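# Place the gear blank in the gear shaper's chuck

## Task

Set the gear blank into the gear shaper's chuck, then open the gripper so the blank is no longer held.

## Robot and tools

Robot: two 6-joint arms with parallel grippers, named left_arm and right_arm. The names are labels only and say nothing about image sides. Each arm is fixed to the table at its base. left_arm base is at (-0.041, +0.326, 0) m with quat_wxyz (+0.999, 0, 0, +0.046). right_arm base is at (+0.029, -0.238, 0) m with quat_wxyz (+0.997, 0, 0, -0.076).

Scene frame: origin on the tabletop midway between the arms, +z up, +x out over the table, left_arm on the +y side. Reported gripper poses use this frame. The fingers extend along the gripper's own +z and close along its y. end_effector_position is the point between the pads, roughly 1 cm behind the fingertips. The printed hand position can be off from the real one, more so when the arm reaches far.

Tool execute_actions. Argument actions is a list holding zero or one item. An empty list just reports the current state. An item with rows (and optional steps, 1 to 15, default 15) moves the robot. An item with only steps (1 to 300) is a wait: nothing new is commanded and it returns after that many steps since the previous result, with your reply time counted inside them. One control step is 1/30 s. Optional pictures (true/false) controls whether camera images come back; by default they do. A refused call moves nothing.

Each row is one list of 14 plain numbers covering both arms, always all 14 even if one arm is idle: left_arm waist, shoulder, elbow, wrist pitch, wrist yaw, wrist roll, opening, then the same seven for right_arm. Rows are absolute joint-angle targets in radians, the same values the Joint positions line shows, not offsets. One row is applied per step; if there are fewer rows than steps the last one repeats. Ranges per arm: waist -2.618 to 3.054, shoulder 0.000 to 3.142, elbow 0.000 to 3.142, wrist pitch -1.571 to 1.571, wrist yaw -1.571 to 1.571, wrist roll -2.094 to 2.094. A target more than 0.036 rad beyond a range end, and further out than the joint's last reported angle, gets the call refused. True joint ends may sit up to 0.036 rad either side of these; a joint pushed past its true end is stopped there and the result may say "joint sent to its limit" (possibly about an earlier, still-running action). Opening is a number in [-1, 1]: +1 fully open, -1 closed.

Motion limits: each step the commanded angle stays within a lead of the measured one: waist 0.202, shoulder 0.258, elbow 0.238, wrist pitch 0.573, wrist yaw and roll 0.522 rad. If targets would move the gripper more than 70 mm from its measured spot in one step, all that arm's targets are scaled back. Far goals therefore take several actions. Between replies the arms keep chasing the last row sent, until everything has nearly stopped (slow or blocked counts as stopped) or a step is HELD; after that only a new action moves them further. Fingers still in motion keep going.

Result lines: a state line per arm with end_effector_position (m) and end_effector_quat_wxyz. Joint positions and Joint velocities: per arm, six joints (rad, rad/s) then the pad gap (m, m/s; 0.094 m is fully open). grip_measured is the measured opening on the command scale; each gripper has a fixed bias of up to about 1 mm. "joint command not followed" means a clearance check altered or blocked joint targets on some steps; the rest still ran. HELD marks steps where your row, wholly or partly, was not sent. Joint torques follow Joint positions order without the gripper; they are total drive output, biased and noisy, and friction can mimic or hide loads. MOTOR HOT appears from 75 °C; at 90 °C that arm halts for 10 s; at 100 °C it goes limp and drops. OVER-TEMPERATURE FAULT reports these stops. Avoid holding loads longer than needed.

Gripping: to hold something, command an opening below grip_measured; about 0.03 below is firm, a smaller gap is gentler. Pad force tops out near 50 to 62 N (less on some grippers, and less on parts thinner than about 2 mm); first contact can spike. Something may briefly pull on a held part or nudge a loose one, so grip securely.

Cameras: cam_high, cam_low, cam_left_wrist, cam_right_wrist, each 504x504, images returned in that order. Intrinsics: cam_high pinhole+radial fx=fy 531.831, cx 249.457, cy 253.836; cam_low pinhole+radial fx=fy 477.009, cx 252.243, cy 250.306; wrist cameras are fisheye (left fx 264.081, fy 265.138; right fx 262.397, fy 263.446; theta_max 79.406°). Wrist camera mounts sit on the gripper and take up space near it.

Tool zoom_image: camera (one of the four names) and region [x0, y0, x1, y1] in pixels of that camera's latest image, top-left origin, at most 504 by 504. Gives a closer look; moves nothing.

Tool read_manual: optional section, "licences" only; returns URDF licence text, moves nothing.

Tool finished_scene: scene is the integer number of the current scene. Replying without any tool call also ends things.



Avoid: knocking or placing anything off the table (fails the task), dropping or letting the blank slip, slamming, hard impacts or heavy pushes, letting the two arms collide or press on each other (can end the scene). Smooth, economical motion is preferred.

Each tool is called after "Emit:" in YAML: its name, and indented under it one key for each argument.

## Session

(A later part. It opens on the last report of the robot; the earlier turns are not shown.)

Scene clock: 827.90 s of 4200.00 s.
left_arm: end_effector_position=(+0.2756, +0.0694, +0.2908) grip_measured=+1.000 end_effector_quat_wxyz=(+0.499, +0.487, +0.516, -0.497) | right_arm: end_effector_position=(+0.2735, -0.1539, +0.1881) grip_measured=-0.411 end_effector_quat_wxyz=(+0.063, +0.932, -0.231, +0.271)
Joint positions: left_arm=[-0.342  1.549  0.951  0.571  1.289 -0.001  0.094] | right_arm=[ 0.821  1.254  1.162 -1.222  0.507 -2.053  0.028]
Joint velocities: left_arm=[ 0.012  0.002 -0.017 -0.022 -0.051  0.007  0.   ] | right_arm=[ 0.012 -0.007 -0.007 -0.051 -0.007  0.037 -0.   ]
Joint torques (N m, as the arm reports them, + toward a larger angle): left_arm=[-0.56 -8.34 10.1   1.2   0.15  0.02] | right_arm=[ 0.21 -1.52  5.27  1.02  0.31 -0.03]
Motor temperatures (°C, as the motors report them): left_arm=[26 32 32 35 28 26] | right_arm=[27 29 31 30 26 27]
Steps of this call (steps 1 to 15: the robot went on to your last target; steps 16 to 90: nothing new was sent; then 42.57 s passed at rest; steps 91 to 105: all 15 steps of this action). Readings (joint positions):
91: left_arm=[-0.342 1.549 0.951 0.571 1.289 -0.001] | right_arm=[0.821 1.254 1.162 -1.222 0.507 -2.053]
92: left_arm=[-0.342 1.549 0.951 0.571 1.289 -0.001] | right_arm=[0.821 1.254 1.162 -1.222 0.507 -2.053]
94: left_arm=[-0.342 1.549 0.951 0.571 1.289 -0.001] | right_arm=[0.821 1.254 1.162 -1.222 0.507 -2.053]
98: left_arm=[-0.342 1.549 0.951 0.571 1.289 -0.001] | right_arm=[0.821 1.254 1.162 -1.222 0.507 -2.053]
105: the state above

Emit:
execute_actions:
  actions:
    - {"rows": [[-0.35,1.539,0.965,0.574,1.3,0,1,0.824,1.272,1.162,-1.226,0.508,-2.056,-0.445],[-0.35,1.539,0.965,0.574,1.3,0,1,0.824,1.262,1.170,-1.226,0.508,-2.056,-0.445],[-0.35,1.539,0.965,0.574,1.3,0,1,0.824,1.262,1.177,-1.227,0.508,-2.056,-0.445],[-0.35,1.539,0.965,0.574,1.3,0,1,0.824,1.262,1.183,-1.228,0.508,-2.056,-0.445],[-0.35,1.539,0.965,0.574,1.3,0,1,0.824,1.263,1.188,-1.230,0.508,-2.056,-0.445],[-0.35,1.539,0.965,0.574,1.3,0,1,0.824,1.264,1.191,-1.233,0.508,-2.056,-0.445],[-0.35,1.539,0.965,0.574,1.3,0,1,0.824,1.266,1.194,-1.236,0.508,-2.056,-0.445],[-0.35,1.539,0.965,0.574,1.3,0,1,0.824,1.268,1.197,-1.239,0.508,-2.056,-0.445],[-0.35,1.539,0.965,0.574,1.3,0,1,0.824,1.270,1.200,-1.242,0.508,-2.056,-0.445],[-0.35,1.539,0.965,0.574,1.3,0,1,0.824,1.272,1.203,-1.245,0.508,-2.056,-0.445],[-0.35,1.539,0.965,0.574,1.3,0,1,0.824,1.274,1.206,-1.248,0.508,-2.056,-0.445],[-0.35,1.539,0.965,0.574,1.3,0,1,0.824,1.276,1.209,-1.250,0.508,-2.056,-0.445],[-0.35,1.539,0.965,0.574,1.3,0,1,0.824,1.278,1.211,-1.252,0.508,-2.056,-0.445]], "steps": 15}
  pictures: false

Emit:
execute_actions:
  actions:
    - {"steps": 6}

Emit:
zoom_image:
  camera: "cam_right_wrist"
  region: [205, 210, 315, 330]

Scene clock: 843.80 s of 4200.00 s.
left_arm: end_effector_position=(+0.2756, +0.0694, +0.2908) grip_measured=+1.000 end_effector_quat_wxyz=(+0.499, +0.487, +0.516, -0.497) | right_arm: end_effector_position=(+0.2735, -0.1537, +0.1888) grip_measured=-0.411 end_effector_quat_wxyz=(+0.066, +0.933, -0.231, +0.268)
Joint positions: left_arm=[-0.342  1.549  0.951  0.571  1.289 -0.001  0.094] | right_arm=[ 0.821  1.263  1.174 -1.234  0.506 -2.052  0.028]
Joint velocities: left_arm=[-0.022 -0.007  0.022  0.037 -0.051  0.007  0.   ] | right_arm=[ 0.012  0.017  0.012  0.037 -0.007  0.081  0.   ]
Joint torques (N m, as the arm reports them, + toward a larger angle): left_arm=[-0.6  -8.4  10.14  1.2   0.12  0.01] | right_arm=[ 0.16 -3.23  7.95  0.92  0.32 -0.06]
Motor temperatures (°C, as the motors report them): left_arm=[26 32 32 35 28 26] | right_arm=[27 28 32 30 26 27]
Steps of this call (steps 1 to 15: the robot went on to your last target; steps 16 to 90: nothing new was sent; then 12.40 s passed at rest; steps 91 to 105: all 15 steps of this action). Readings (joint positions):
91: left_arm=[-0.342 1.549 0.951 0.571 1.289 -0.001] | right_arm=[0.821 1.254 1.162 -1.222 0.507 -2.053]
92: left_arm=[-0.342 1.549 0.951 0.571 1.289 -0.001] | right_arm=[0.821 1.254 1.162 -1.222 0.507 -2.053]
94: left_arm=[-0.342 1.549 0.951 0.571 1.289 -0.001] | right_arm=[0.821 1.254 1.162 -1.222 0.507 -2.053]
98: left_arm=[-0.342 1.549 0.951 0.571 1.289 -0.001] | right_arm=[0.821 1.254 1.164 -1.224 0.507 -2.053]
105: the state above

Scene clock: 844.00 s of 4200.00 s.
left_arm: end_effector_position=(+0.2756, +0.0694, +0.2908) grip_measured=+1.000 end_effector_quat_wxyz=(+0.499, +0.487, +0.516, -0.497) | right_arm: end_effector_position=(+0.2734, -0.1537, +0.1887) grip_measured=-0.411 end_effector_quat_wxyz=(+0.067, +0.933, -0.231, +0.267)
Joint positions: left_arm=[-0.342  1.549  0.951  0.571  1.289 -0.001  0.094] | right_arm=[ 0.821  1.264  1.174 -1.235  0.506 -2.052  0.028]
Joint velocities: left_arm=[ 0.002 -0.007  0.012 -0.095  0.007  0.022  0.   ] | right_arm=[ 0.012 -0.002 -0.012  0.007 -0.037 -0.022  0.001]
Joint torques (N m, as the arm reports them, + toward a larger angle): left_arm=[-0.57 -8.39 10.14  1.2   0.14 -0.01] | right_arm=[ 0.2  -3.18  8.01  0.89  0.33 -0.04]
Motor temperatures (°C, as the motors report them): left_arm=[26 32 32 35 28 26] | right_arm=[27 28 32 30 26 27]
Steps of this call (steps 1 to 6: the robot went on to your last target). Readings (joint positions):
1: left_arm=[-0.342 1.549 0.951 0.571 1.289 -0.001] | right_arm=[0.821 1.263 1.174 -1.235 0.506 -2.052]
2: left_arm=[-0.342 1.549 0.951 0.571 1.289 -0.001] | right_arm=[0.821 1.264 1.174 -1.235 0.506 -2.052]
4: left_arm=[-0.342 1.549 0.951 0.571 1.289 -0.001] | right_arm=[0.821 1.264 1.174 -1.235 0.506 -2.052]
6: the state above

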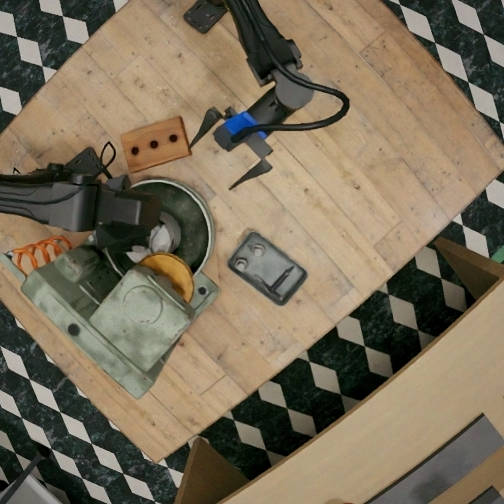

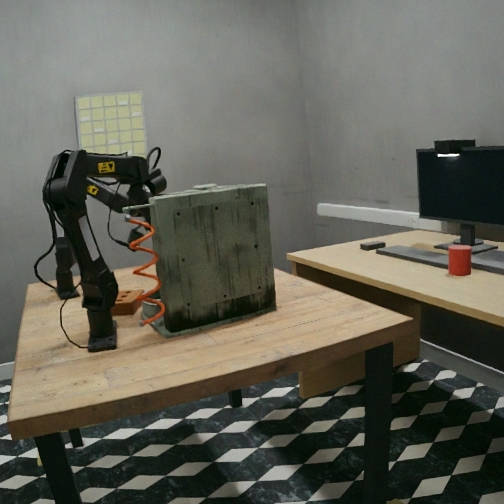

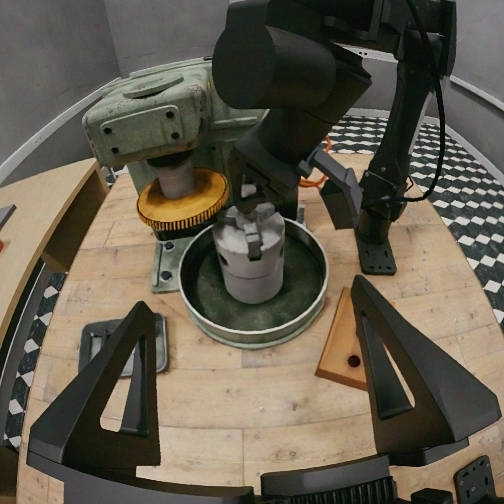

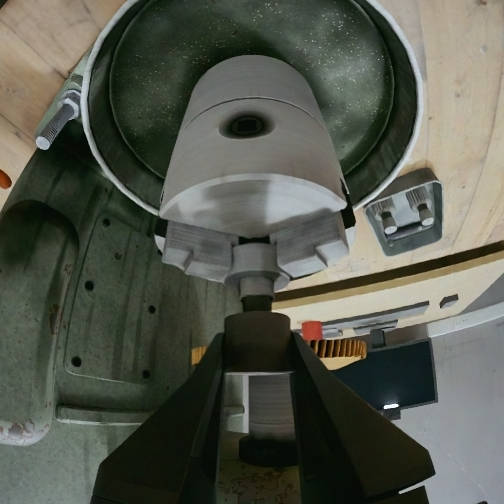

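Region (205, 210, 315, 330) of cam_right_wrist's 504x504 image, scaled by 4.200, with more detail than that image has; it fills the left 462 columns of this view, and the rest is white.

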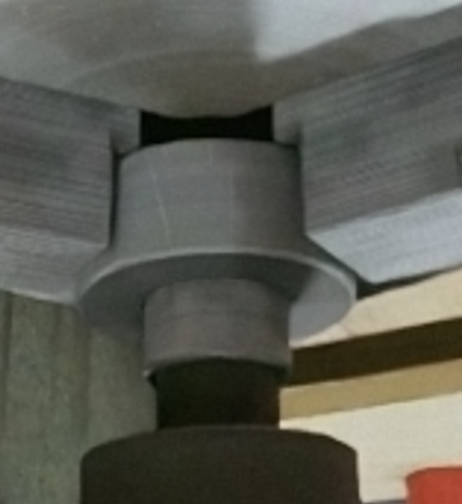

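Emit:
execute_actions:
  actions:
    - {"rows": [[-0.35,1.539,0.965,0.574,1.3,0,1,0.823,1.270,1.200,-1.246,0.508,-2.054,-0.445],[-0.35,1.539,0.965,0.574,1.3,0,1,0.822,1.262,1.190,-1.240,0.508,-2.054,-0.445],[-0.35,1.539,0.965,0.574,1.3,0,1,0.822,1.256,1.180,-1.235,0.508,-2.054,-0.44],[-0.35,1.539,0.965,0.574,1.3,0,1,0.822,1.256,1.180,-1.235,0.508,-2.054,-0.43],[-0.35,1.539,0.965,0.574,1.3,0,1,0.822,1.256,1.180,-1.235,0.508,-2.054,-0.42],[-0.35,1.539,0.965,0.574,1.3,0,1,0.822,1.256,1.180,-1.235,0.508,-2.054,-0.41],[-0.35,1.539,0.965,0.574,1.3,0,1,0.822,1.256,1.180,-1.235,0.508,-2.054,-0.40],[-0.35,1.539,0.965,0.574,1.3,0,1,0.822,1.256,1.180,-1.235,0.508,-2.054,-0.39],[-0.35,1.539,0.965,0.574,1.3,0,1,0.822,1.256,1.180,-1.235,0.508,-2.054,-0.38]], "steps": 15}

Emit:
zoom_image:
  camera: "cam_right_wrist"
  region: [190, 210, 330, 380]

Emit:
zoom_image:
  camera: "cam_left_wrist"
  region: [200, 150, 300, 250]

Scene clock: 862.70 s of 4200.00 s.
left_arm: end_effector_position=(+0.2756, +0.0694, +0.2908) grip_measured=+1.000 end_effector_quat_wxyz=(+0.499, +0.487, +0.516, -0.497) | right_arm: end_effector_position=(+0.2734, -0.1537, +0.1887) grip_measured=-0.380 end_effector_quat_wxyz=(+0.067, +0.933, -0.231, +0.267)
Joint positions: left_arm=[-0.342  1.549  0.951  0.571  1.289 -0.001  0.094] | right_arm=[ 0.821  1.264  1.174 -1.235  0.506 -2.051  0.029]
Joint velocities: left_arm=[ 0.007 -0.002  0.002 -0.037  0.051  0.022  0.   ] | right_arm=[-0.007  0.007 -0.007 -0.037  0.007 -0.037 -0.   ]
Joint torques (N m, as the arm reports them, + toward a larger angle): left_arm=[-0.58 -8.44 10.1   1.2   0.15  0.01] | right_arm=[ 0.04 -5.43  6.07  1.04  0.32 -0.03]
Motor temperatures (°C, as the motors report them): left_arm=[26 33 32 35 28 26] | right_arm=[27 28 33 30 26 27]
Steps of this call (steps 1 to 15: the robot went on to your last target; steps 16 to 90: nothing new was sent; then 15.20 s passed at rest; steps 91 to 105: all 15 steps of this action). Readings (joint positions):
91: left_arm=[-0.342 1.549 0.951 0.571 1.289 -0.001] | right_arm=[0.821 1.264 1.174 -1.235 0.506 -2.052]
92: left_arm=[-0.342 1.549 0.951 0.571 1.289 -0.001] | right_arm=[0.821 1.264 1.174 -1.235 0.506 -2.052]
94: left_arm=[-0.342 1.549 0.951 0.571 1.289 -0.001] | right_arm=[0.821 1.264 1.174 -1.235 0.506 -2.052]
98: left_arm=[-0.342 1.549 0.951 0.571 1.289 -0.001] | right_arm=[0.821 1.264 1.174 -1.235 0.506 -2.051]
105: the state above

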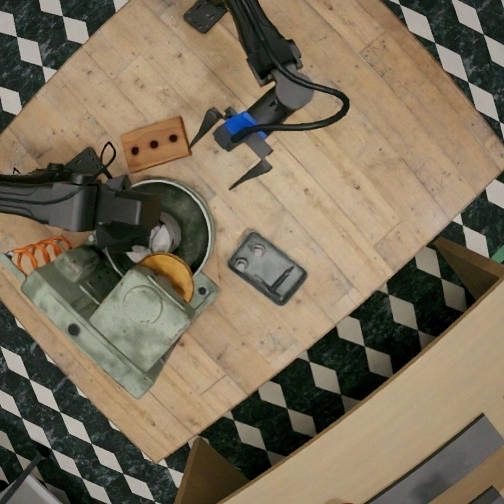

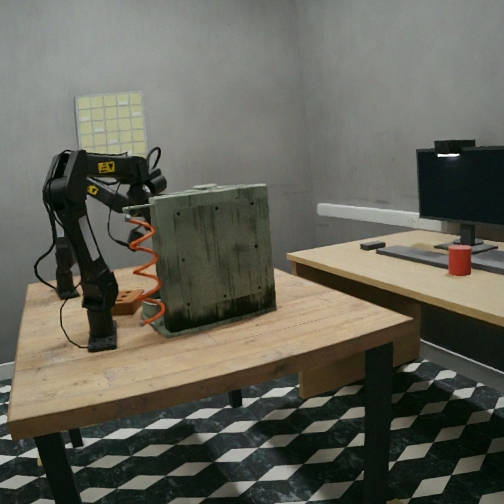

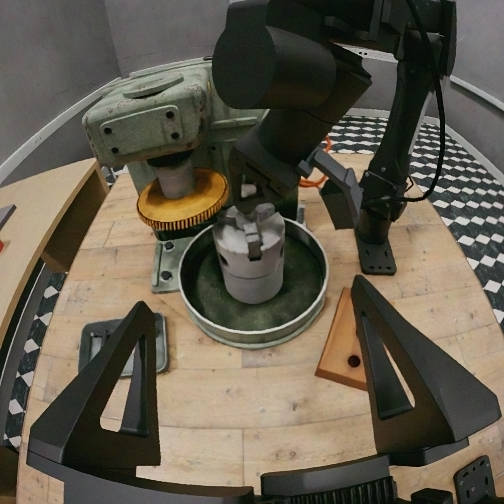

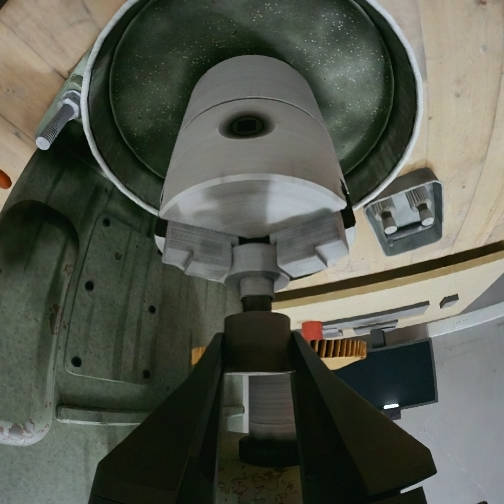

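Region (190, 210, 330, 380) of cam_right_wrist's 504x504 image, scaled by 2.965, with more detail than that image has; it fills the left 415 columns of this view, and the rest is white.

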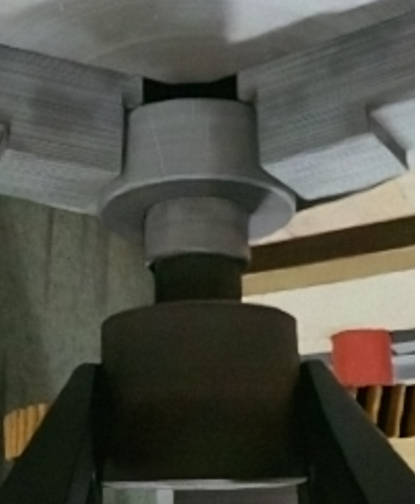

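Region (200, 150, 300, 250) of cam_left_wrist's 504x504 image, scaled by 5.040, with more detail than that image has.

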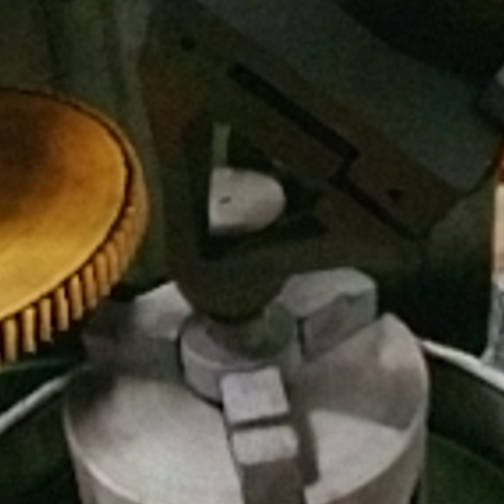

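Emit:
execute_actions:
  actions:
    - {"rows": [[-0.35,1.539,0.965,0.574,1.3,0,1,0.822,1.256,1.180,-1.235,0.508,-2.054,-0.395],[-0.35,1.539,0.965,0.574,1.3,0,1,0.822,1.256,1.178,-1.235,0.508,-2.054,-0.41],[-0.35,1.539,0.965,0.574,1.3,0,1,0.822,1.258,1.175,-1.235,0.508,-2.054,-0.425],[-0.35,1.539,0.965,0.574,1.3,0,1,0.822,1.261,1.171,-1.235,0.508,-2.054,-0.445],[-0.35,1.539,0.965,0.574,1.3,0,1,0.822,1.264,1.167,-1.235,0.508,-2.054,-0.445],[-0.35,1.539,0.965,0.574,1.3,0,1,0.822,1.267,1.163,-1.235,0.508,-2.054,-0.445],[-0.35,1.539,0.965,0.574,1.3,0,1,0.822,1.270,1.159,-1.235,0.508,-2.054,-0.445],[-0.35,1.539,0.965,0.574,1.3,0,1,0.822,1.272,1.153,-1.239,0.503,-2.054,-0.445],[-0.35,1.539,0.965,0.574,1.3,0,1,0.822,1.274,1.147,-1.243,0.497,-2.054,-0.445],[-0.35,1.539,0.965,0.574,1.3,0,1,0.822,1.276,1.141,-1.247,0.491,-2.054,-0.445],[-0.35,1.539,0.965,0.574,1.3,0,1,0.822,1.278,1.135,-1.251,0.485,-2.054,-0.445],[-0.35,1.539,0.965,0.574,1.3,0,1,0.822,1.280,1.129,-1.255,0.479,-2.054,-0.445],[-0.35,1.539,0.965,0.574,1.3,0,1,0.822,1.282,1.123,-1.259,0.473,-2.054,-0.445],[-0.35,1.539,0.965,0.574,1.3,0,1,0.822,1.284,1.117,-1.263,0.467,-2.054,-0.445],[-0.35,1.539,0.965,0.574,1.3,0,1,0.822,1.286,1.111,-1.266,0.461,-2.054,-0.445]], "steps": 15}
  pictures: false

Emit:
execute_actions:
  actions:
    - {"steps": 6}
  pictures: false

Scene clock: 905.77 s of 4200.00 s.
left_arm: end_effector_position=(+0.2756, +0.0694, +0.2908) grip_measured=+1.000 end_effector_quat_wxyz=(+0.499, +0.487, +0.516, -0.497) | right_arm: end_effector_position=(+0.2730, -0.1540, +0.1873) grip_measured=-0.413 end_effector_quat_wxyz=(+0.068, +0.933, -0.231, +0.266)
Joint positions: left_arm=[-0.342  1.549  0.951  0.571  1.289 -0.001  0.094] | right_arm=[ 0.821  1.264  1.169 -1.233  0.506 -2.051  0.028]
Joint velocities: left_arm=[ 0.002 -0.002 -0.007 -0.037 -0.11  -0.022  0.   ] | right_arm=[-0.012  0.002 -0.022  0.066 -0.007  0.022  0.   ]
Joint torques (N m, as the arm reports them, + toward a larger angle): left_arm=[-0.54 -8.51 10.3   1.19  0.12  0.03] | right_arm=[ 0.08 -2.36  2.07  0.74 -0.21 -0.01]
Motor temperatures (°C, as the motors report them): left_arm=[26 33 32 35 28 26] | right_arm=[27 29 32 30 26 27]
Steps of this call (steps 1 to 15: the robot went on to your last target; steps 16 to 90: nothing new was sent; then 39.57 s passed at rest; steps 91 to 105: all 15 steps of this action). Readings (joint positions):
91: left_arm=[-0.342 1.549 0.951 0.571 1.289 -0.001] | right_arm=[0.821 1.264 1.174 -1.235 0.506 -2.051]
92: left_arm=[-0.342 1.549 0.951 0.571 1.289 -0.001] | right_arm=[0.821 1.264 1.174 -1.235 0.506 -2.051]
94: left_arm=[-0.342 1.549 0.951 0.571 1.289 -0.001] | right_arm=[0.821 1.264 1.174 -1.235 0.506 -2.051]
98: left_arm=[-0.342 1.549 0.951 0.571 1.289 -0.001] | right_arm=[0.821 1.264 1.174 -1.235 0.506 -2.051]
105: the state above

Scene clock: 905.97 s of 4200.00 s.
left_arm: end_effector_position=(+0.2756, +0.0694, +0.2908) grip_measured=+1.000 end_effector_quat_wxyz=(+0.499, +0.487, +0.516, -0.497) | right_arm: end_effector_position=(+0.2730, -0.1539, +0.1873) grip_measured=-0.413 end_effector_quat_wxyz=(+0.068, +0.933, -0.231, +0.266)
Joint positions: left_arm=[-0.342  1.549  0.951  0.571  1.289 -0.001  0.094] | right_arm=[ 0.821  1.264  1.169 -1.233  0.506 -2.051  0.028]
Joint velocities: left_arm=[-0.022 -0.012 -0.012 -0.066  0.037  0.022  0.   ] | right_arm=[ 0.002 -0.002 -0.007  0.037  0.007 -0.022 -0.   ]
Joint torques (N m, as the arm reports them, + toward a larger angle): left_arm=[-0.59 -8.44 10.2   1.2   0.14  0.01] | right_arm=[ 0.06 -2.36  2.06  0.75 -0.2  -0.03]
Motor temperatures (°C, as the motors report them): left_arm=[26 33 32 35 28 26] | right_arm=[27 29 32 30 26 27]
Steps of this call (steps 1 to 6: the robot went on to your last target). Readings (joint positions):
1: left_arm=[-0.342 1.549 0.951 0.571 1.289 -0.001] | right_arm=[0.821 1.264 1.169 -1.233 0.506 -2.051]
2: left_arm=[-0.342 1.549 0.951 0.571 1.289 -0.001] | right_arm=[0.821 1.264 1.169 -1.233 0.506 -2.051]
4: left_arm=[-0.342 1.549 0.951 0.571 1.289 -0.001] | right_arm=[0.821 1.264 1.169 -1.233 0.506 -2.051]
6: the state above

Emit:
execute_actions:
  actions:
    - {"rows": [[-0.35,1.539,0.965,0.574,1.3,0,1,0.822,1.287,1.107,-1.268,0.457,-2.054,-0.445],[-0.35,1.539,0.965,0.574,1.3,0,1,0.822,1.288,1.103,-1.270,0.454,-2.054,-0.445],[-0.35,1.539,0.965,0.574,1.3,0,1,0.822,1.289,1.099,-1.272,0.451,-2.054,-0.445],[-0.35,1.539,0.965,0.574,1.3,0,1,0.822,1.290,1.095,-1.274,0.448,-2.054,-0.445],[-0.35,1.539,0.965,0.574,1.3,0,1,0.822,1.291,1.091,-1.276,0.445,-2.054,-0.445],[-0.35,1.539,0.965,0.574,1.3,0,1,0.822,1.292,1.087,-1.278,0.442,-2.054,-0.445],[-0.35,1.539,0.965,0.574,1.3,0,1,0.822,1.293,1.083,-1.280,0.439,-2.054,-0.445],[-0.35,1.539,0.965,0.574,1.3,0,1,0.822,1.294,1.079,-1.282,0.436,-2.054,-0.445],[-0.35,1.539,0.965,0.574,1.3,0,1,0.822,1.295,1.075,-1.284,0.433,-2.054,-0.445],[-0.35,1.539,0.965,0.574,1.3,0,1,0.822,1.296,1.071,-1.285,0.430,-2.054,-0.445]], "steps": 15}

Emit:
zoom_image:
  camera: "cam_right_wrist"
  region: [205, 210, 315, 330]

Scene clock: 914.90 s of 4200.00 s.
left_arm: end_effector_position=(+0.2756, +0.0694, +0.2908) grip_measured=+1.000 end_effector_quat_wxyz=(+0.499, +0.487, +0.516, -0.497) | right_arm: end_effector_position=(+0.2729, -0.1542, +0.1862) grip_measured=-0.413 end_effector_quat_wxyz=(+0.069, +0.933, -0.230, +0.266)
Joint positions: left_arm=[-0.342  1.549  0.951  0.571  1.289 -0.001  0.094] | right_arm=[ 0.822  1.264  1.164 -1.231  0.508 -2.051  0.028]
Joint velocities: left_arm=[ 0.007 -0.002  0.002 -0.007  0.007 -0.022  0.   ] | right_arm=[ 0.002 -0.002  0.002 -0.037 -0.051  0.051  0.001]
Joint torques (N m, as the arm reports them, + toward a larger angle): left_arm=[-0.55 -8.38 10.1   1.2   0.13  0.  ] | right_arm=[-0.07 -1.32 -0.17  0.56 -0.57 -0.03]
Motor temperatures (°C, as the motors report them): left_arm=[26 33 32 35 28 26] | right_arm=[27 28 31 30 26 27]
Steps of this call (steps 1 to 15: the robot went on to your last target; steps 16 to 90: nothing new was sent; then 5.43 s passed at rest; steps 91 to 105: all 15 steps of this action). Readings (joint positions):
91: left_arm=[-0.342 1.549 0.951 0.571 1.289 -0.001] | right_arm=[0.821 1.264 1.169 -1.233 0.506 -2.051]
92: left_arm=[-0.342 1.549 0.951 0.571 1.289 -0.001] | right_arm=[0.821 1.264 1.169 -1.233 0.506 -2.051]
94: left_arm=[-0.342 1.549 0.951 0.571 1.289 -0.001] | right_arm=[0.821 1.264 1.168 -1.232 0.506 -2.051]
98: left_arm=[-0.342 1.549 0.951 0.571 1.289 -0.001] | right_arm=[0.821 1.264 1.167 -1.232 0.506 -2.051]
105: the state above

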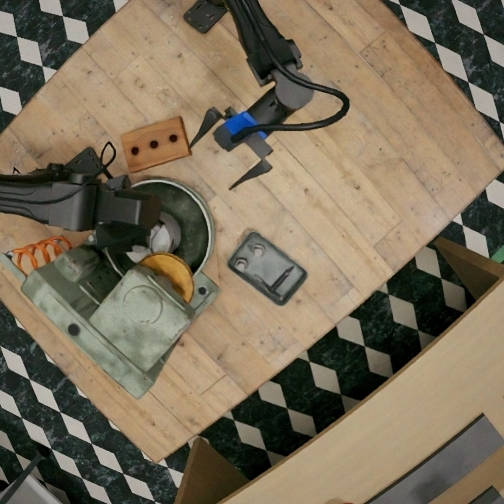

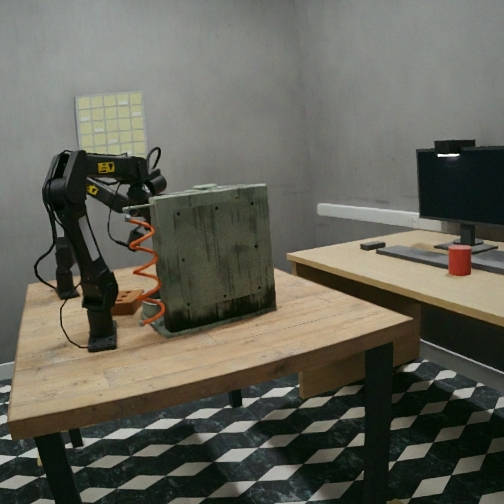

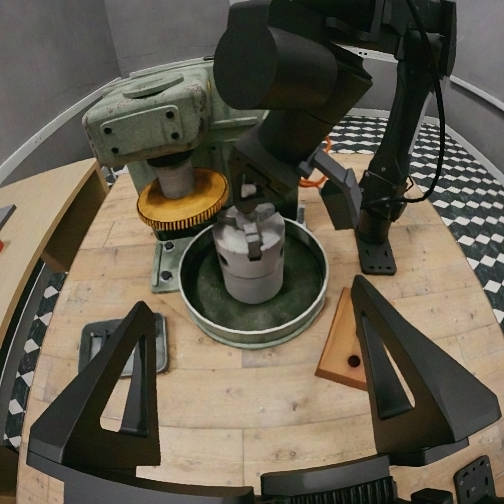

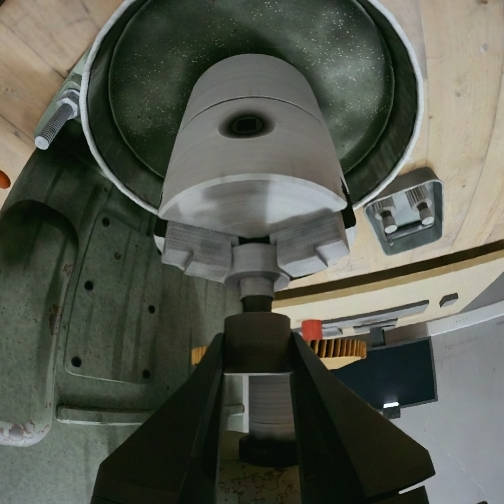

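Region (205, 210, 315, 330) of cam_right_wrist's 504x504 image, scaled by 4.200, with more detail than that image has; it fills the left 462 columns of this view, and the rest is white.

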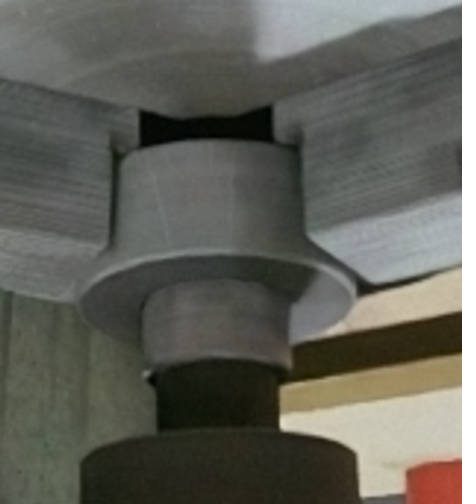

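Emit:
execute_actions:
  actions:
    - {"rows": [[-0.35,1.539,0.965,0.574,1.3,0,1,0.822,1.289,1.090,-1.276,0.444,-2.054,-0.445],[-0.35,1.539,0.965,0.574,1.3,0,1,0.822,1.282,1.110,-1.267,0.458,-2.054,-0.445],[-0.35,1.539,0.965,0.574,1.3,0,1,0.822,1.275,1.130,-1.258,0.472,-2.054,-0.445],[-0.35,1.539,0.965,0.574,1.3,0,1,0.822,1.268,1.150,-1.249,0.486,-2.054,-0.445],[-0.35,1.539,0.965,0.574,1.3,0,1,0.822,1.262,1.168,-1.241,0.498,-2.054,-0.445],[-0.35,1.539,0.965,0.574,1.3,0,1,0.822,1.256,1.182,-1.235,0.508,-2.054,-0.445]], "steps": 12}
  pictures: false

Scene clock: 919.70 s of 4200.00 s.
left_arm: end_effector_position=(+0.2756, +0.0694, +0.2908) grip_measured=+1.000 end_effector_quat_wxyz=(+0.499, +0.487, +0.516, -0.497) | right_arm: end_effector_position=(+0.2735, -0.1540, +0.1881) grip_measured=-0.413 end_effector_quat_wxyz=(+0.067, +0.932, -0.231, +0.270)
Joint positions: left_arm=[-0.342  1.549  0.951  0.571  1.289 -0.001  0.094] | right_arm=[ 0.823  1.26   1.167 -1.228  0.51  -2.051  0.028]
Joint velocities: left_arm=[-0.012  0.007 -0.027 -0.007 -0.051 -0.007  0.   ] | right_arm=[-0.012  0.002 -0.012  0.037  0.007 -0.007 -0.   ]
Joint torques (N m, as the arm reports them, + toward a larger angle): left_arm=[-0.5  -8.39 10.11  1.2   0.12  0.01] | right_arm=[-0.07 -5.01  6.66  0.99  0.28 -0.03]
Motor temperatures (°C, as the motors report them): left_arm=[26 33 33 35 28 26] | right_arm=[27 28 31 30 26 27]
Steps of this call (steps 1 to 15: the robot went on to your last target; steps 16 to 90: nothing new was sent; then 1.40 s passed at rest; steps 91 to 102: all 12 steps of this action). Readings (joint positions):
91: left_arm=[-0.342 1.549 0.951 0.571 1.289 -0.001] | right_arm=[0.822 1.264 1.164 -1.231 0.509 -2.051]
92: left_arm=[-0.342 1.549 0.951 0.571 1.289 -0.001] | right_arm=[0.823 1.263 1.164 -1.230 0.509 -2.051]
94: left_arm=[-0.342 1.549 0.951 0.571 1.289 -0.001] | right_arm=[0.823 1.261 1.164 -1.228 0.510 -2.051]
98: left_arm=[-0.342 1.549 0.951 0.571 1.289 -0.001] | right_arm=[0.823 1.260 1.167 -1.228 0.510 -2.051]
102: the state above

Emit:
execute_actions:
  actions:
    - {"rows": [[-0.35,1.539,0.965,0.574,1.3,0,1,0.823,1.256,1.186,-1.233,0.510,-2.054,-0.445],[-0.35,1.539,0.965,0.574,1.3,0,1,0.823,1.256,1.190,-1.234,0.510,-2.054,-0.445],[-0.35,1.539,0.965,0.574,1.3,0,1,0.823,1.256,1.193,-1.236,0.510,-2.054,-0.445],[-0.35,1.539,0.965,0.574,1.3,0,1,0.823,1.256,1.196,-1.238,0.510,-2.054,-0.445],[-0.35,1.539,0.965,0.574,1.3,0,1,0.823,1.256,1.199,-1.241,0.510,-2.054,-0.445],[-0.35,1.539,0.965,0.574,1.3,0,1,0.823,1.256,1.202,-1.244,0.510,-2.054,-0.445],[-0.35,1.539,0.965,0.574,1.3,0,1,0.823,1.256,1.205,-1.247,0.510,-2.054,-0.445],[-0.35,1.539,0.965,0.574,1.3,0,1,0.823,1.256,1.208,-1.250,0.510,-2.054,-0.445],[-0.35,1.539,0.965,0.574,1.3,0,1,0.823,1.256,1.211,-1.253,0.510,-2.054,-0.445]], "steps": 15}

Emit:
zoom_image:
  camera: "cam_right_wrist"
  region: [205, 210, 315, 330]

Scene clock: 930.90 s of 4200.00 s.
left_arm: end_effector_position=(+0.2756, +0.0694, +0.2908) grip_measured=+1.000 end_effector_quat_wxyz=(+0.499, +0.487, +0.516, -0.497) | right_arm: end_effector_position=(+0.2734, -0.1537, +0.1889) grip_measured=-0.413 end_effector_quat_wxyz=(+0.066, +0.933, -0.231, +0.269)
Joint positions: left_arm=[-0.342  1.549  0.951  0.571  1.289 -0.001  0.094] | right_arm=[ 0.823  1.26   1.17  -1.231  0.509 -2.051  0.028]
Joint velocities: left_arm=[-0.002 -0.002 -0.012 -0.007  0.066 -0.037  0.   ] | right_arm=[ 0.007 -0.012 -0.002  0.051  0.007 -0.051  0.   ]
Joint torques (N m, as the arm reports them, + toward a larger angle): left_arm=[-0.62 -8.44 10.13  1.19  0.14  0.  ] | right_arm=[ 0.   -5.01  8.26  0.85  0.32 -0.03]
Motor temperatures (°C, as the motors report them): left_arm=[26 33 33 35 28 26] | right_arm=[27 28 32 30 26 27]
Steps of this call (steps 1 to 15: the robot went on to your last target; steps 16 to 90: nothing new was sent; then 7.70 s passed at rest; steps 91 to 105: all 15 steps of this action). Readings (joint positions):
91: left_arm=[-0.342 1.549 0.951 0.571 1.289 -0.001] | right_arm=[0.823 1.260 1.167 -1.228 0.510 -2.051]
92: left_arm=[-0.342 1.549 0.951 0.571 1.289 -0.001] | right_arm=[0.823 1.260 1.167 -1.228 0.510 -2.051]
94: left_arm=[-0.342 1.549 0.951 0.571 1.289 -0.001] | right_arm=[0.823 1.260 1.168 -1.229 0.510 -2.051]
98: left_arm=[-0.342 1.549 0.951 0.571 1.289 -0.001] | right_arm=[0.823 1.260 1.168 -1.229 0.510 -2.051]
105: the state above

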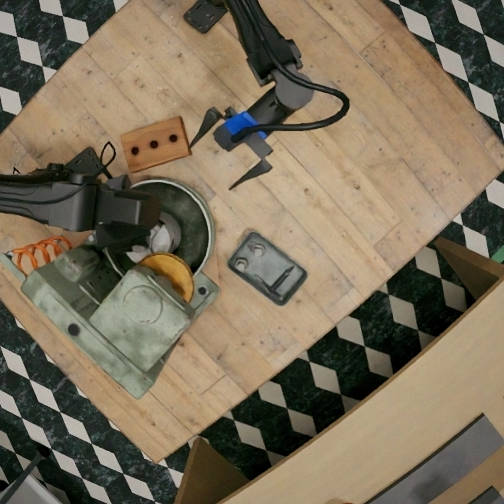

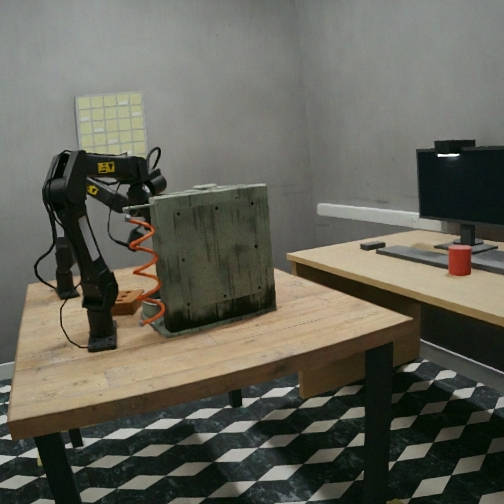

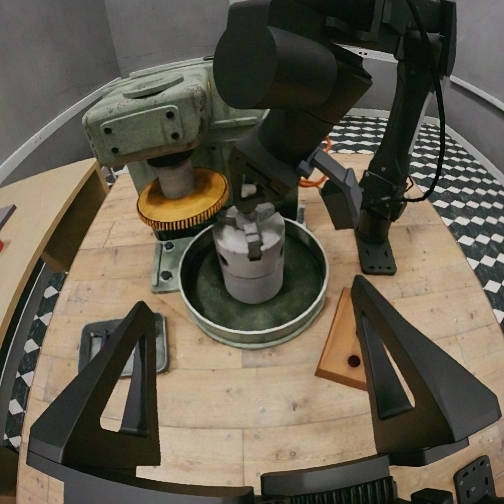

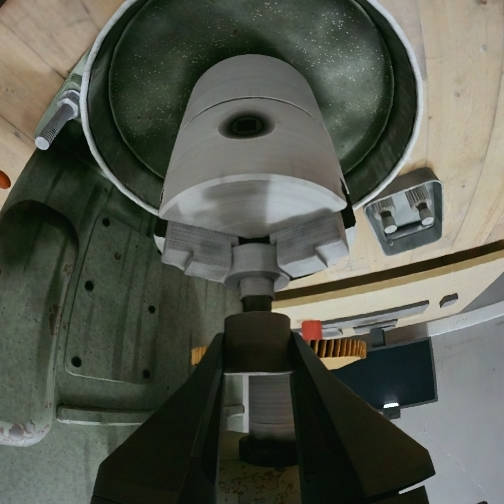

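Region (205, 210, 315, 330) of cam_right_wrist's 504x504 image, scaled by 4.200, with more detail than that image has; it fills the left 462 columns of this view, and the rest is white.

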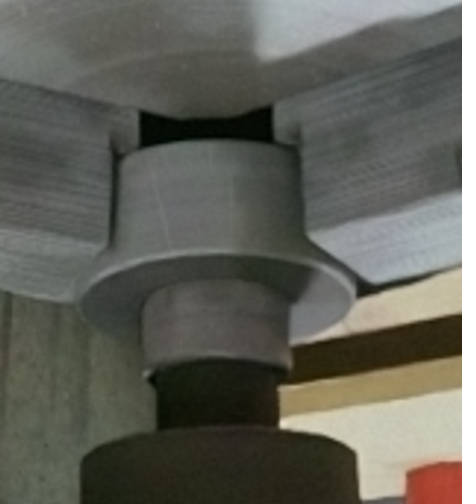

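Emit:
zoom_image:
  camera: "cam_left_wrist"
  region: [215, 165, 285, 235]

Emit:
zoom_image:
  camera: "cam_right_wrist"
  region: [215, 255, 300, 385]

Region (215, 165, 285, 235) of cam_left_wrist's 504x504 image, scaled by 7.200, with more detail than that image has.

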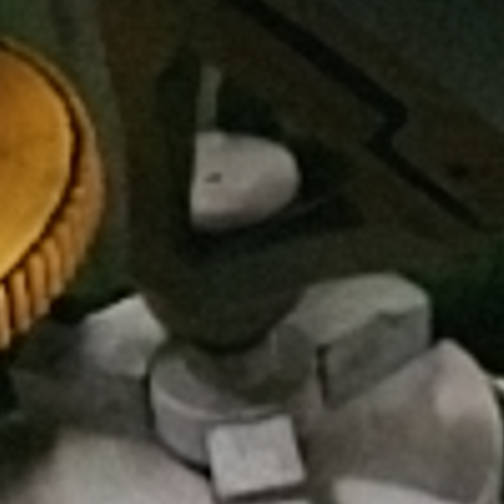

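Region (215, 255, 300, 385) of cam_right_wrist's 504x504 image, scaled by 3.877, with more detail than that image has; it fills the left 330 columns of this view, and the rest is white.

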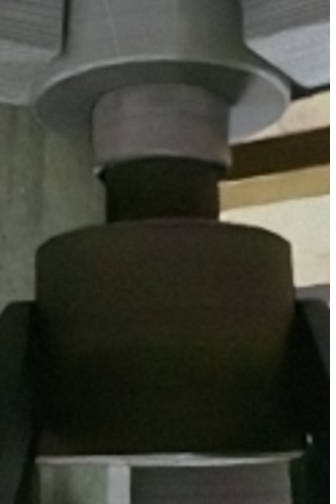

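Emit:
zoom_image:
  camera: "cam_left_wrist"
  region: [195, 195, 305, 315]

Region (195, 195, 305, 315) of cam_left_wrist's 504x504 image, scaled by 4.200, with more detail than that image has; it fills the left 462 columns of this view, and the rest is white.

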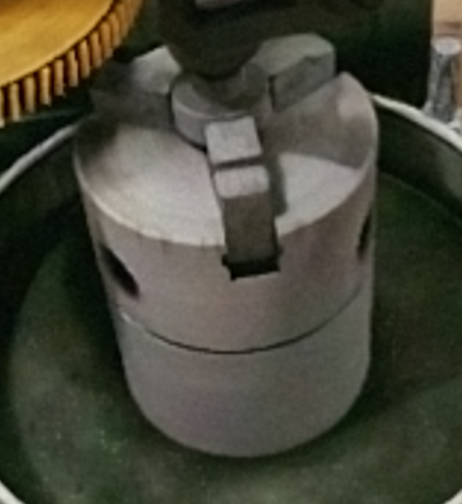

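Emit:
zoom_image:
  camera: "cam_left_wrist"
  region: [120, 120, 340, 360]

Region (120, 120, 340, 360) of cam_left_wrist's 504x504 image, scaled by 2.100, with more detail than that image has; it fills the left 462 columns of this view, and the rest is white.

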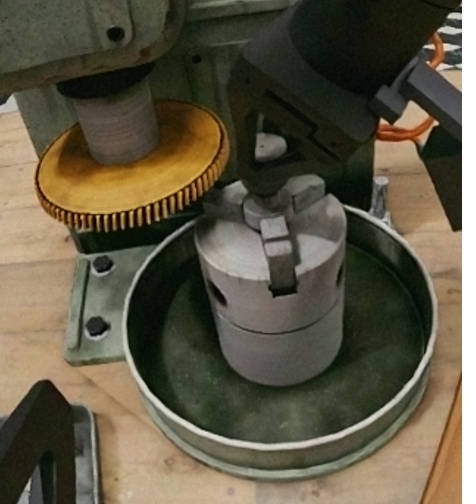

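Emit:
execute_actions:
  actions:
    - {"rows": [[-0.35,1.539,0.965,0.574,1.3,0,1,0.820,1.260,1.200,-1.238,0.509,-2.054,-0.445],[-0.35,1.539,0.965,0.574,1.3,0,1,0.817,1.264,1.196,-1.238,0.508,-2.054,-0.445],[-0.35,1.539,0.965,0.574,1.3,0,1,0.814,1.268,1.196,-1.239,0.506,-2.054,-0.445],[-0.35,1.539,0.965,0.574,1.3,0,1,0.812,1.270,1.198,-1.240,0.504,-2.054,-0.445],[-0.35,1.539,0.965,0.574,1.3,0,1,0.810,1.2715,1.200,-1.242,0.501,-2.054,-0.445],[-0.35,1.539,0.965,0.574,1.3,0,1,0.808,1.273,1.202,-1.244,0.498,-2.054,-0.445],[-0.35,1.539,0.965,0.574,1.3,0,1,0.806,1.2745,1.204,-1.2455,0.495,-2.054,-0.445],[-0.35,1.539,0.965,0.574,1.3,0,1,0.804,1.276,1.206,-1.247,0.492,-2.054,-0.445],[-0.35,1.539,0.965,0.574,1.3,0,1,0.802,1.2775,1.208,-1.249,0.490,-2.054,-0.445],[-0.35,1.539,0.965,0.574,1.3,0,1,0.800,1.279,1.210,-1.2505,0.487,-2.054,-0.445],[-0.35,1.539,0.965,0.574,1.3,0,1,0.798,1.2805,1.2125,-1.252,0.484,-2.054,-0.445],[-0.35,1.539,0.965,0.574,1.3,0,1,0.796,1.282,1.215,-1.254,0.482,-2.054,-0.445]], "steps": 15}
  pictures: false

Emit:
execute_actions:
  actions:
    - {"steps": 8}

Emit:
zoom_image:
  camera: "cam_right_wrist"
  region: [205, 210, 315, 330]

Scene clock: 1051.40 s of 4200.00 s.
left_arm: end_effector_position=(+0.2756, +0.0694, +0.2908) grip_measured=+1.000 end_effector_quat_wxyz=(+0.499, +0.487, +0.516, -0.497) | right_arm: end_effector_position=(+0.2735, -0.1540, +0.1879) grip_measured=-0.413 end_effector_quat_wxyz=(+0.063, +0.934, -0.236, +0.260)
Joint positions: left_arm=[-0.342  1.549  0.951  0.571  1.289 -0.001  0.094] | right_arm=[ 0.808  1.268  1.18  -1.239  0.487 -2.052  0.028]
Joint velocities: left_arm=[-0.002 -0.017 -0.002 -0.007 -0.022  0.007  0.   ] | right_arm=[-0.032  0.007  0.007  0.007 -0.066 -0.022 -0.   ]
Joint torques (N m, as the arm reports them, + toward a larger angle): left_arm=[-0.57 -8.45 10.12  1.2   0.11  0.  ] | right_arm=[-0.91 -3.31  7.81  0.93  0.28 -0.02]
Motor temperatures (°C, as the motors report them): left_arm=[26 33 33 35 28 26] | right_arm=[27 28 35 29 26 27]
Steps of this call (steps 1 to 15: the robot went on to your last target; steps 16 to 90: nothing new was sent; then 117.00 s passed at rest; steps 91 to 105: all 15 steps of this action). Readings (joint positions):
91: left_arm=[-0.342 1.549 0.951 0.571 1.289 -0.001] | right_arm=[0.823 1.260 1.170 -1.231 0.509 -2.051]
92: left_arm=[-0.342 1.549 0.951 0.571 1.289 -0.001] | right_arm=[0.823 1.260 1.170 -1.231 0.508 -2.051]
94: left_arm=[-0.342 1.549 0.951 0.571 1.289 -0.001] | right_arm=[0.822 1.260 1.170 -1.231 0.508 -2.051]
98: left_arm=[-0.342 1.549 0.951 0.571 1.289 -0.001] | right_arm=[0.818 1.260 1.170 -1.231 0.502 -2.051]
105: the state above

Scene clock: 1051.67 s of 4200.00 s.
left_arm: end_effector_position=(+0.2756, +0.0694, +0.2908) grip_measured=+1.000 end_effector_quat_wxyz=(+0.499, +0.487, +0.516, -0.497) | right_arm: end_effector_position=(+0.2735, -0.1539, +0.1879) grip_measured=-0.413 end_effector_quat_wxyz=(+0.063, +0.934, -0.236, +0.259)
Joint positions: left_arm=[-0.342  1.549  0.951  0.571  1.289 -0.001  0.094] | right_arm=[ 0.807  1.268  1.181 -1.239  0.486 -2.052  0.028]
Joint velocities: left_arm=[ 0.017 -0.012 -0.002 -0.051 -0.022 -0.007  0.   ] | right_arm=[ 0.017  0.012  0.007  0.037 -0.051 -0.051 -0.001]
Joint torques (N m, as the arm reports them, + toward a larger angle): left_arm=[-0.55 -8.32 10.2   1.19  0.13  0.  ] | right_arm=[-0.92 -3.24  7.85  0.91  0.24 -0.01]
Motor temperatures (°C, as the motors report them): left_arm=[26 33 33 35 28 26] | right_arm=[27 28 35 29 26 27]
Steps of this call (steps 1 to 8: the robot went on to your last target). Readings (joint positions):
1: left_arm=[-0.342 1.549 0.951 0.571 1.289 -0.001] | right_arm=[0.808 1.268 1.180 -1.239 0.487 -2.052]
2: left_arm=[-0.342 1.549 0.951 0.571 1.289 -0.001] | right_arm=[0.808 1.268 1.181 -1.239 0.487 -2.052]
4: left_arm=[-0.342 1.549 0.951 0.571 1.289 -0.001] | right_arm=[0.808 1.268 1.181 -1.239 0.486 -2.052]
8: the state above

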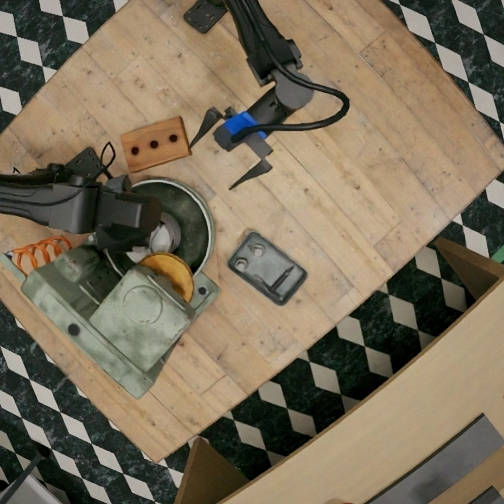

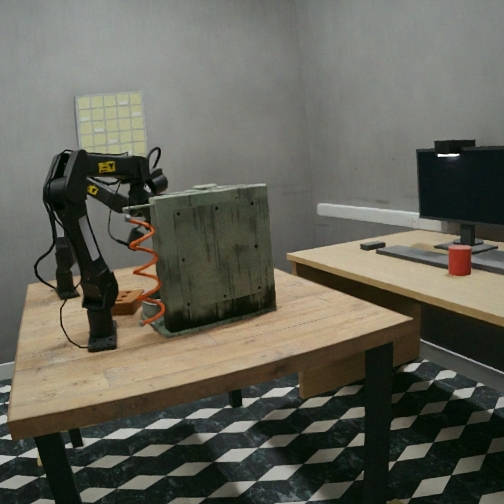

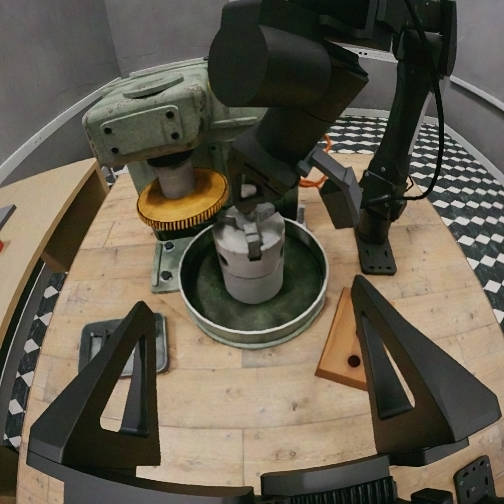

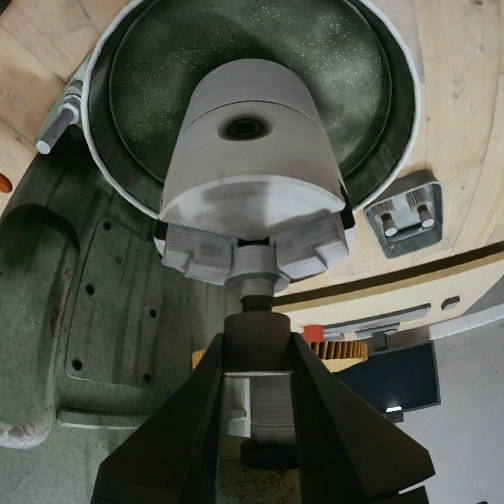

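Region (205, 210, 315, 330) of cam_right_wrist's 504x504 image, scaled by 4.200, with more detail than that image has; it fills the left 462 columns of this view, and the rest is white.

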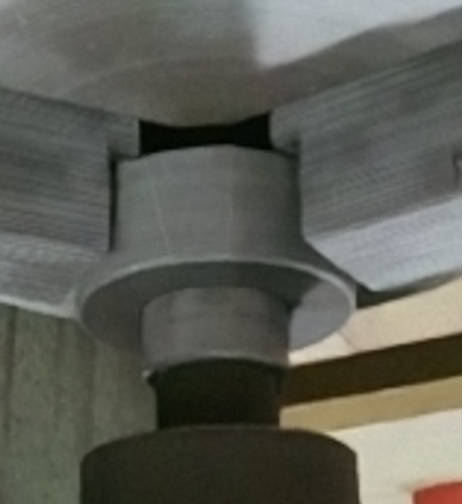

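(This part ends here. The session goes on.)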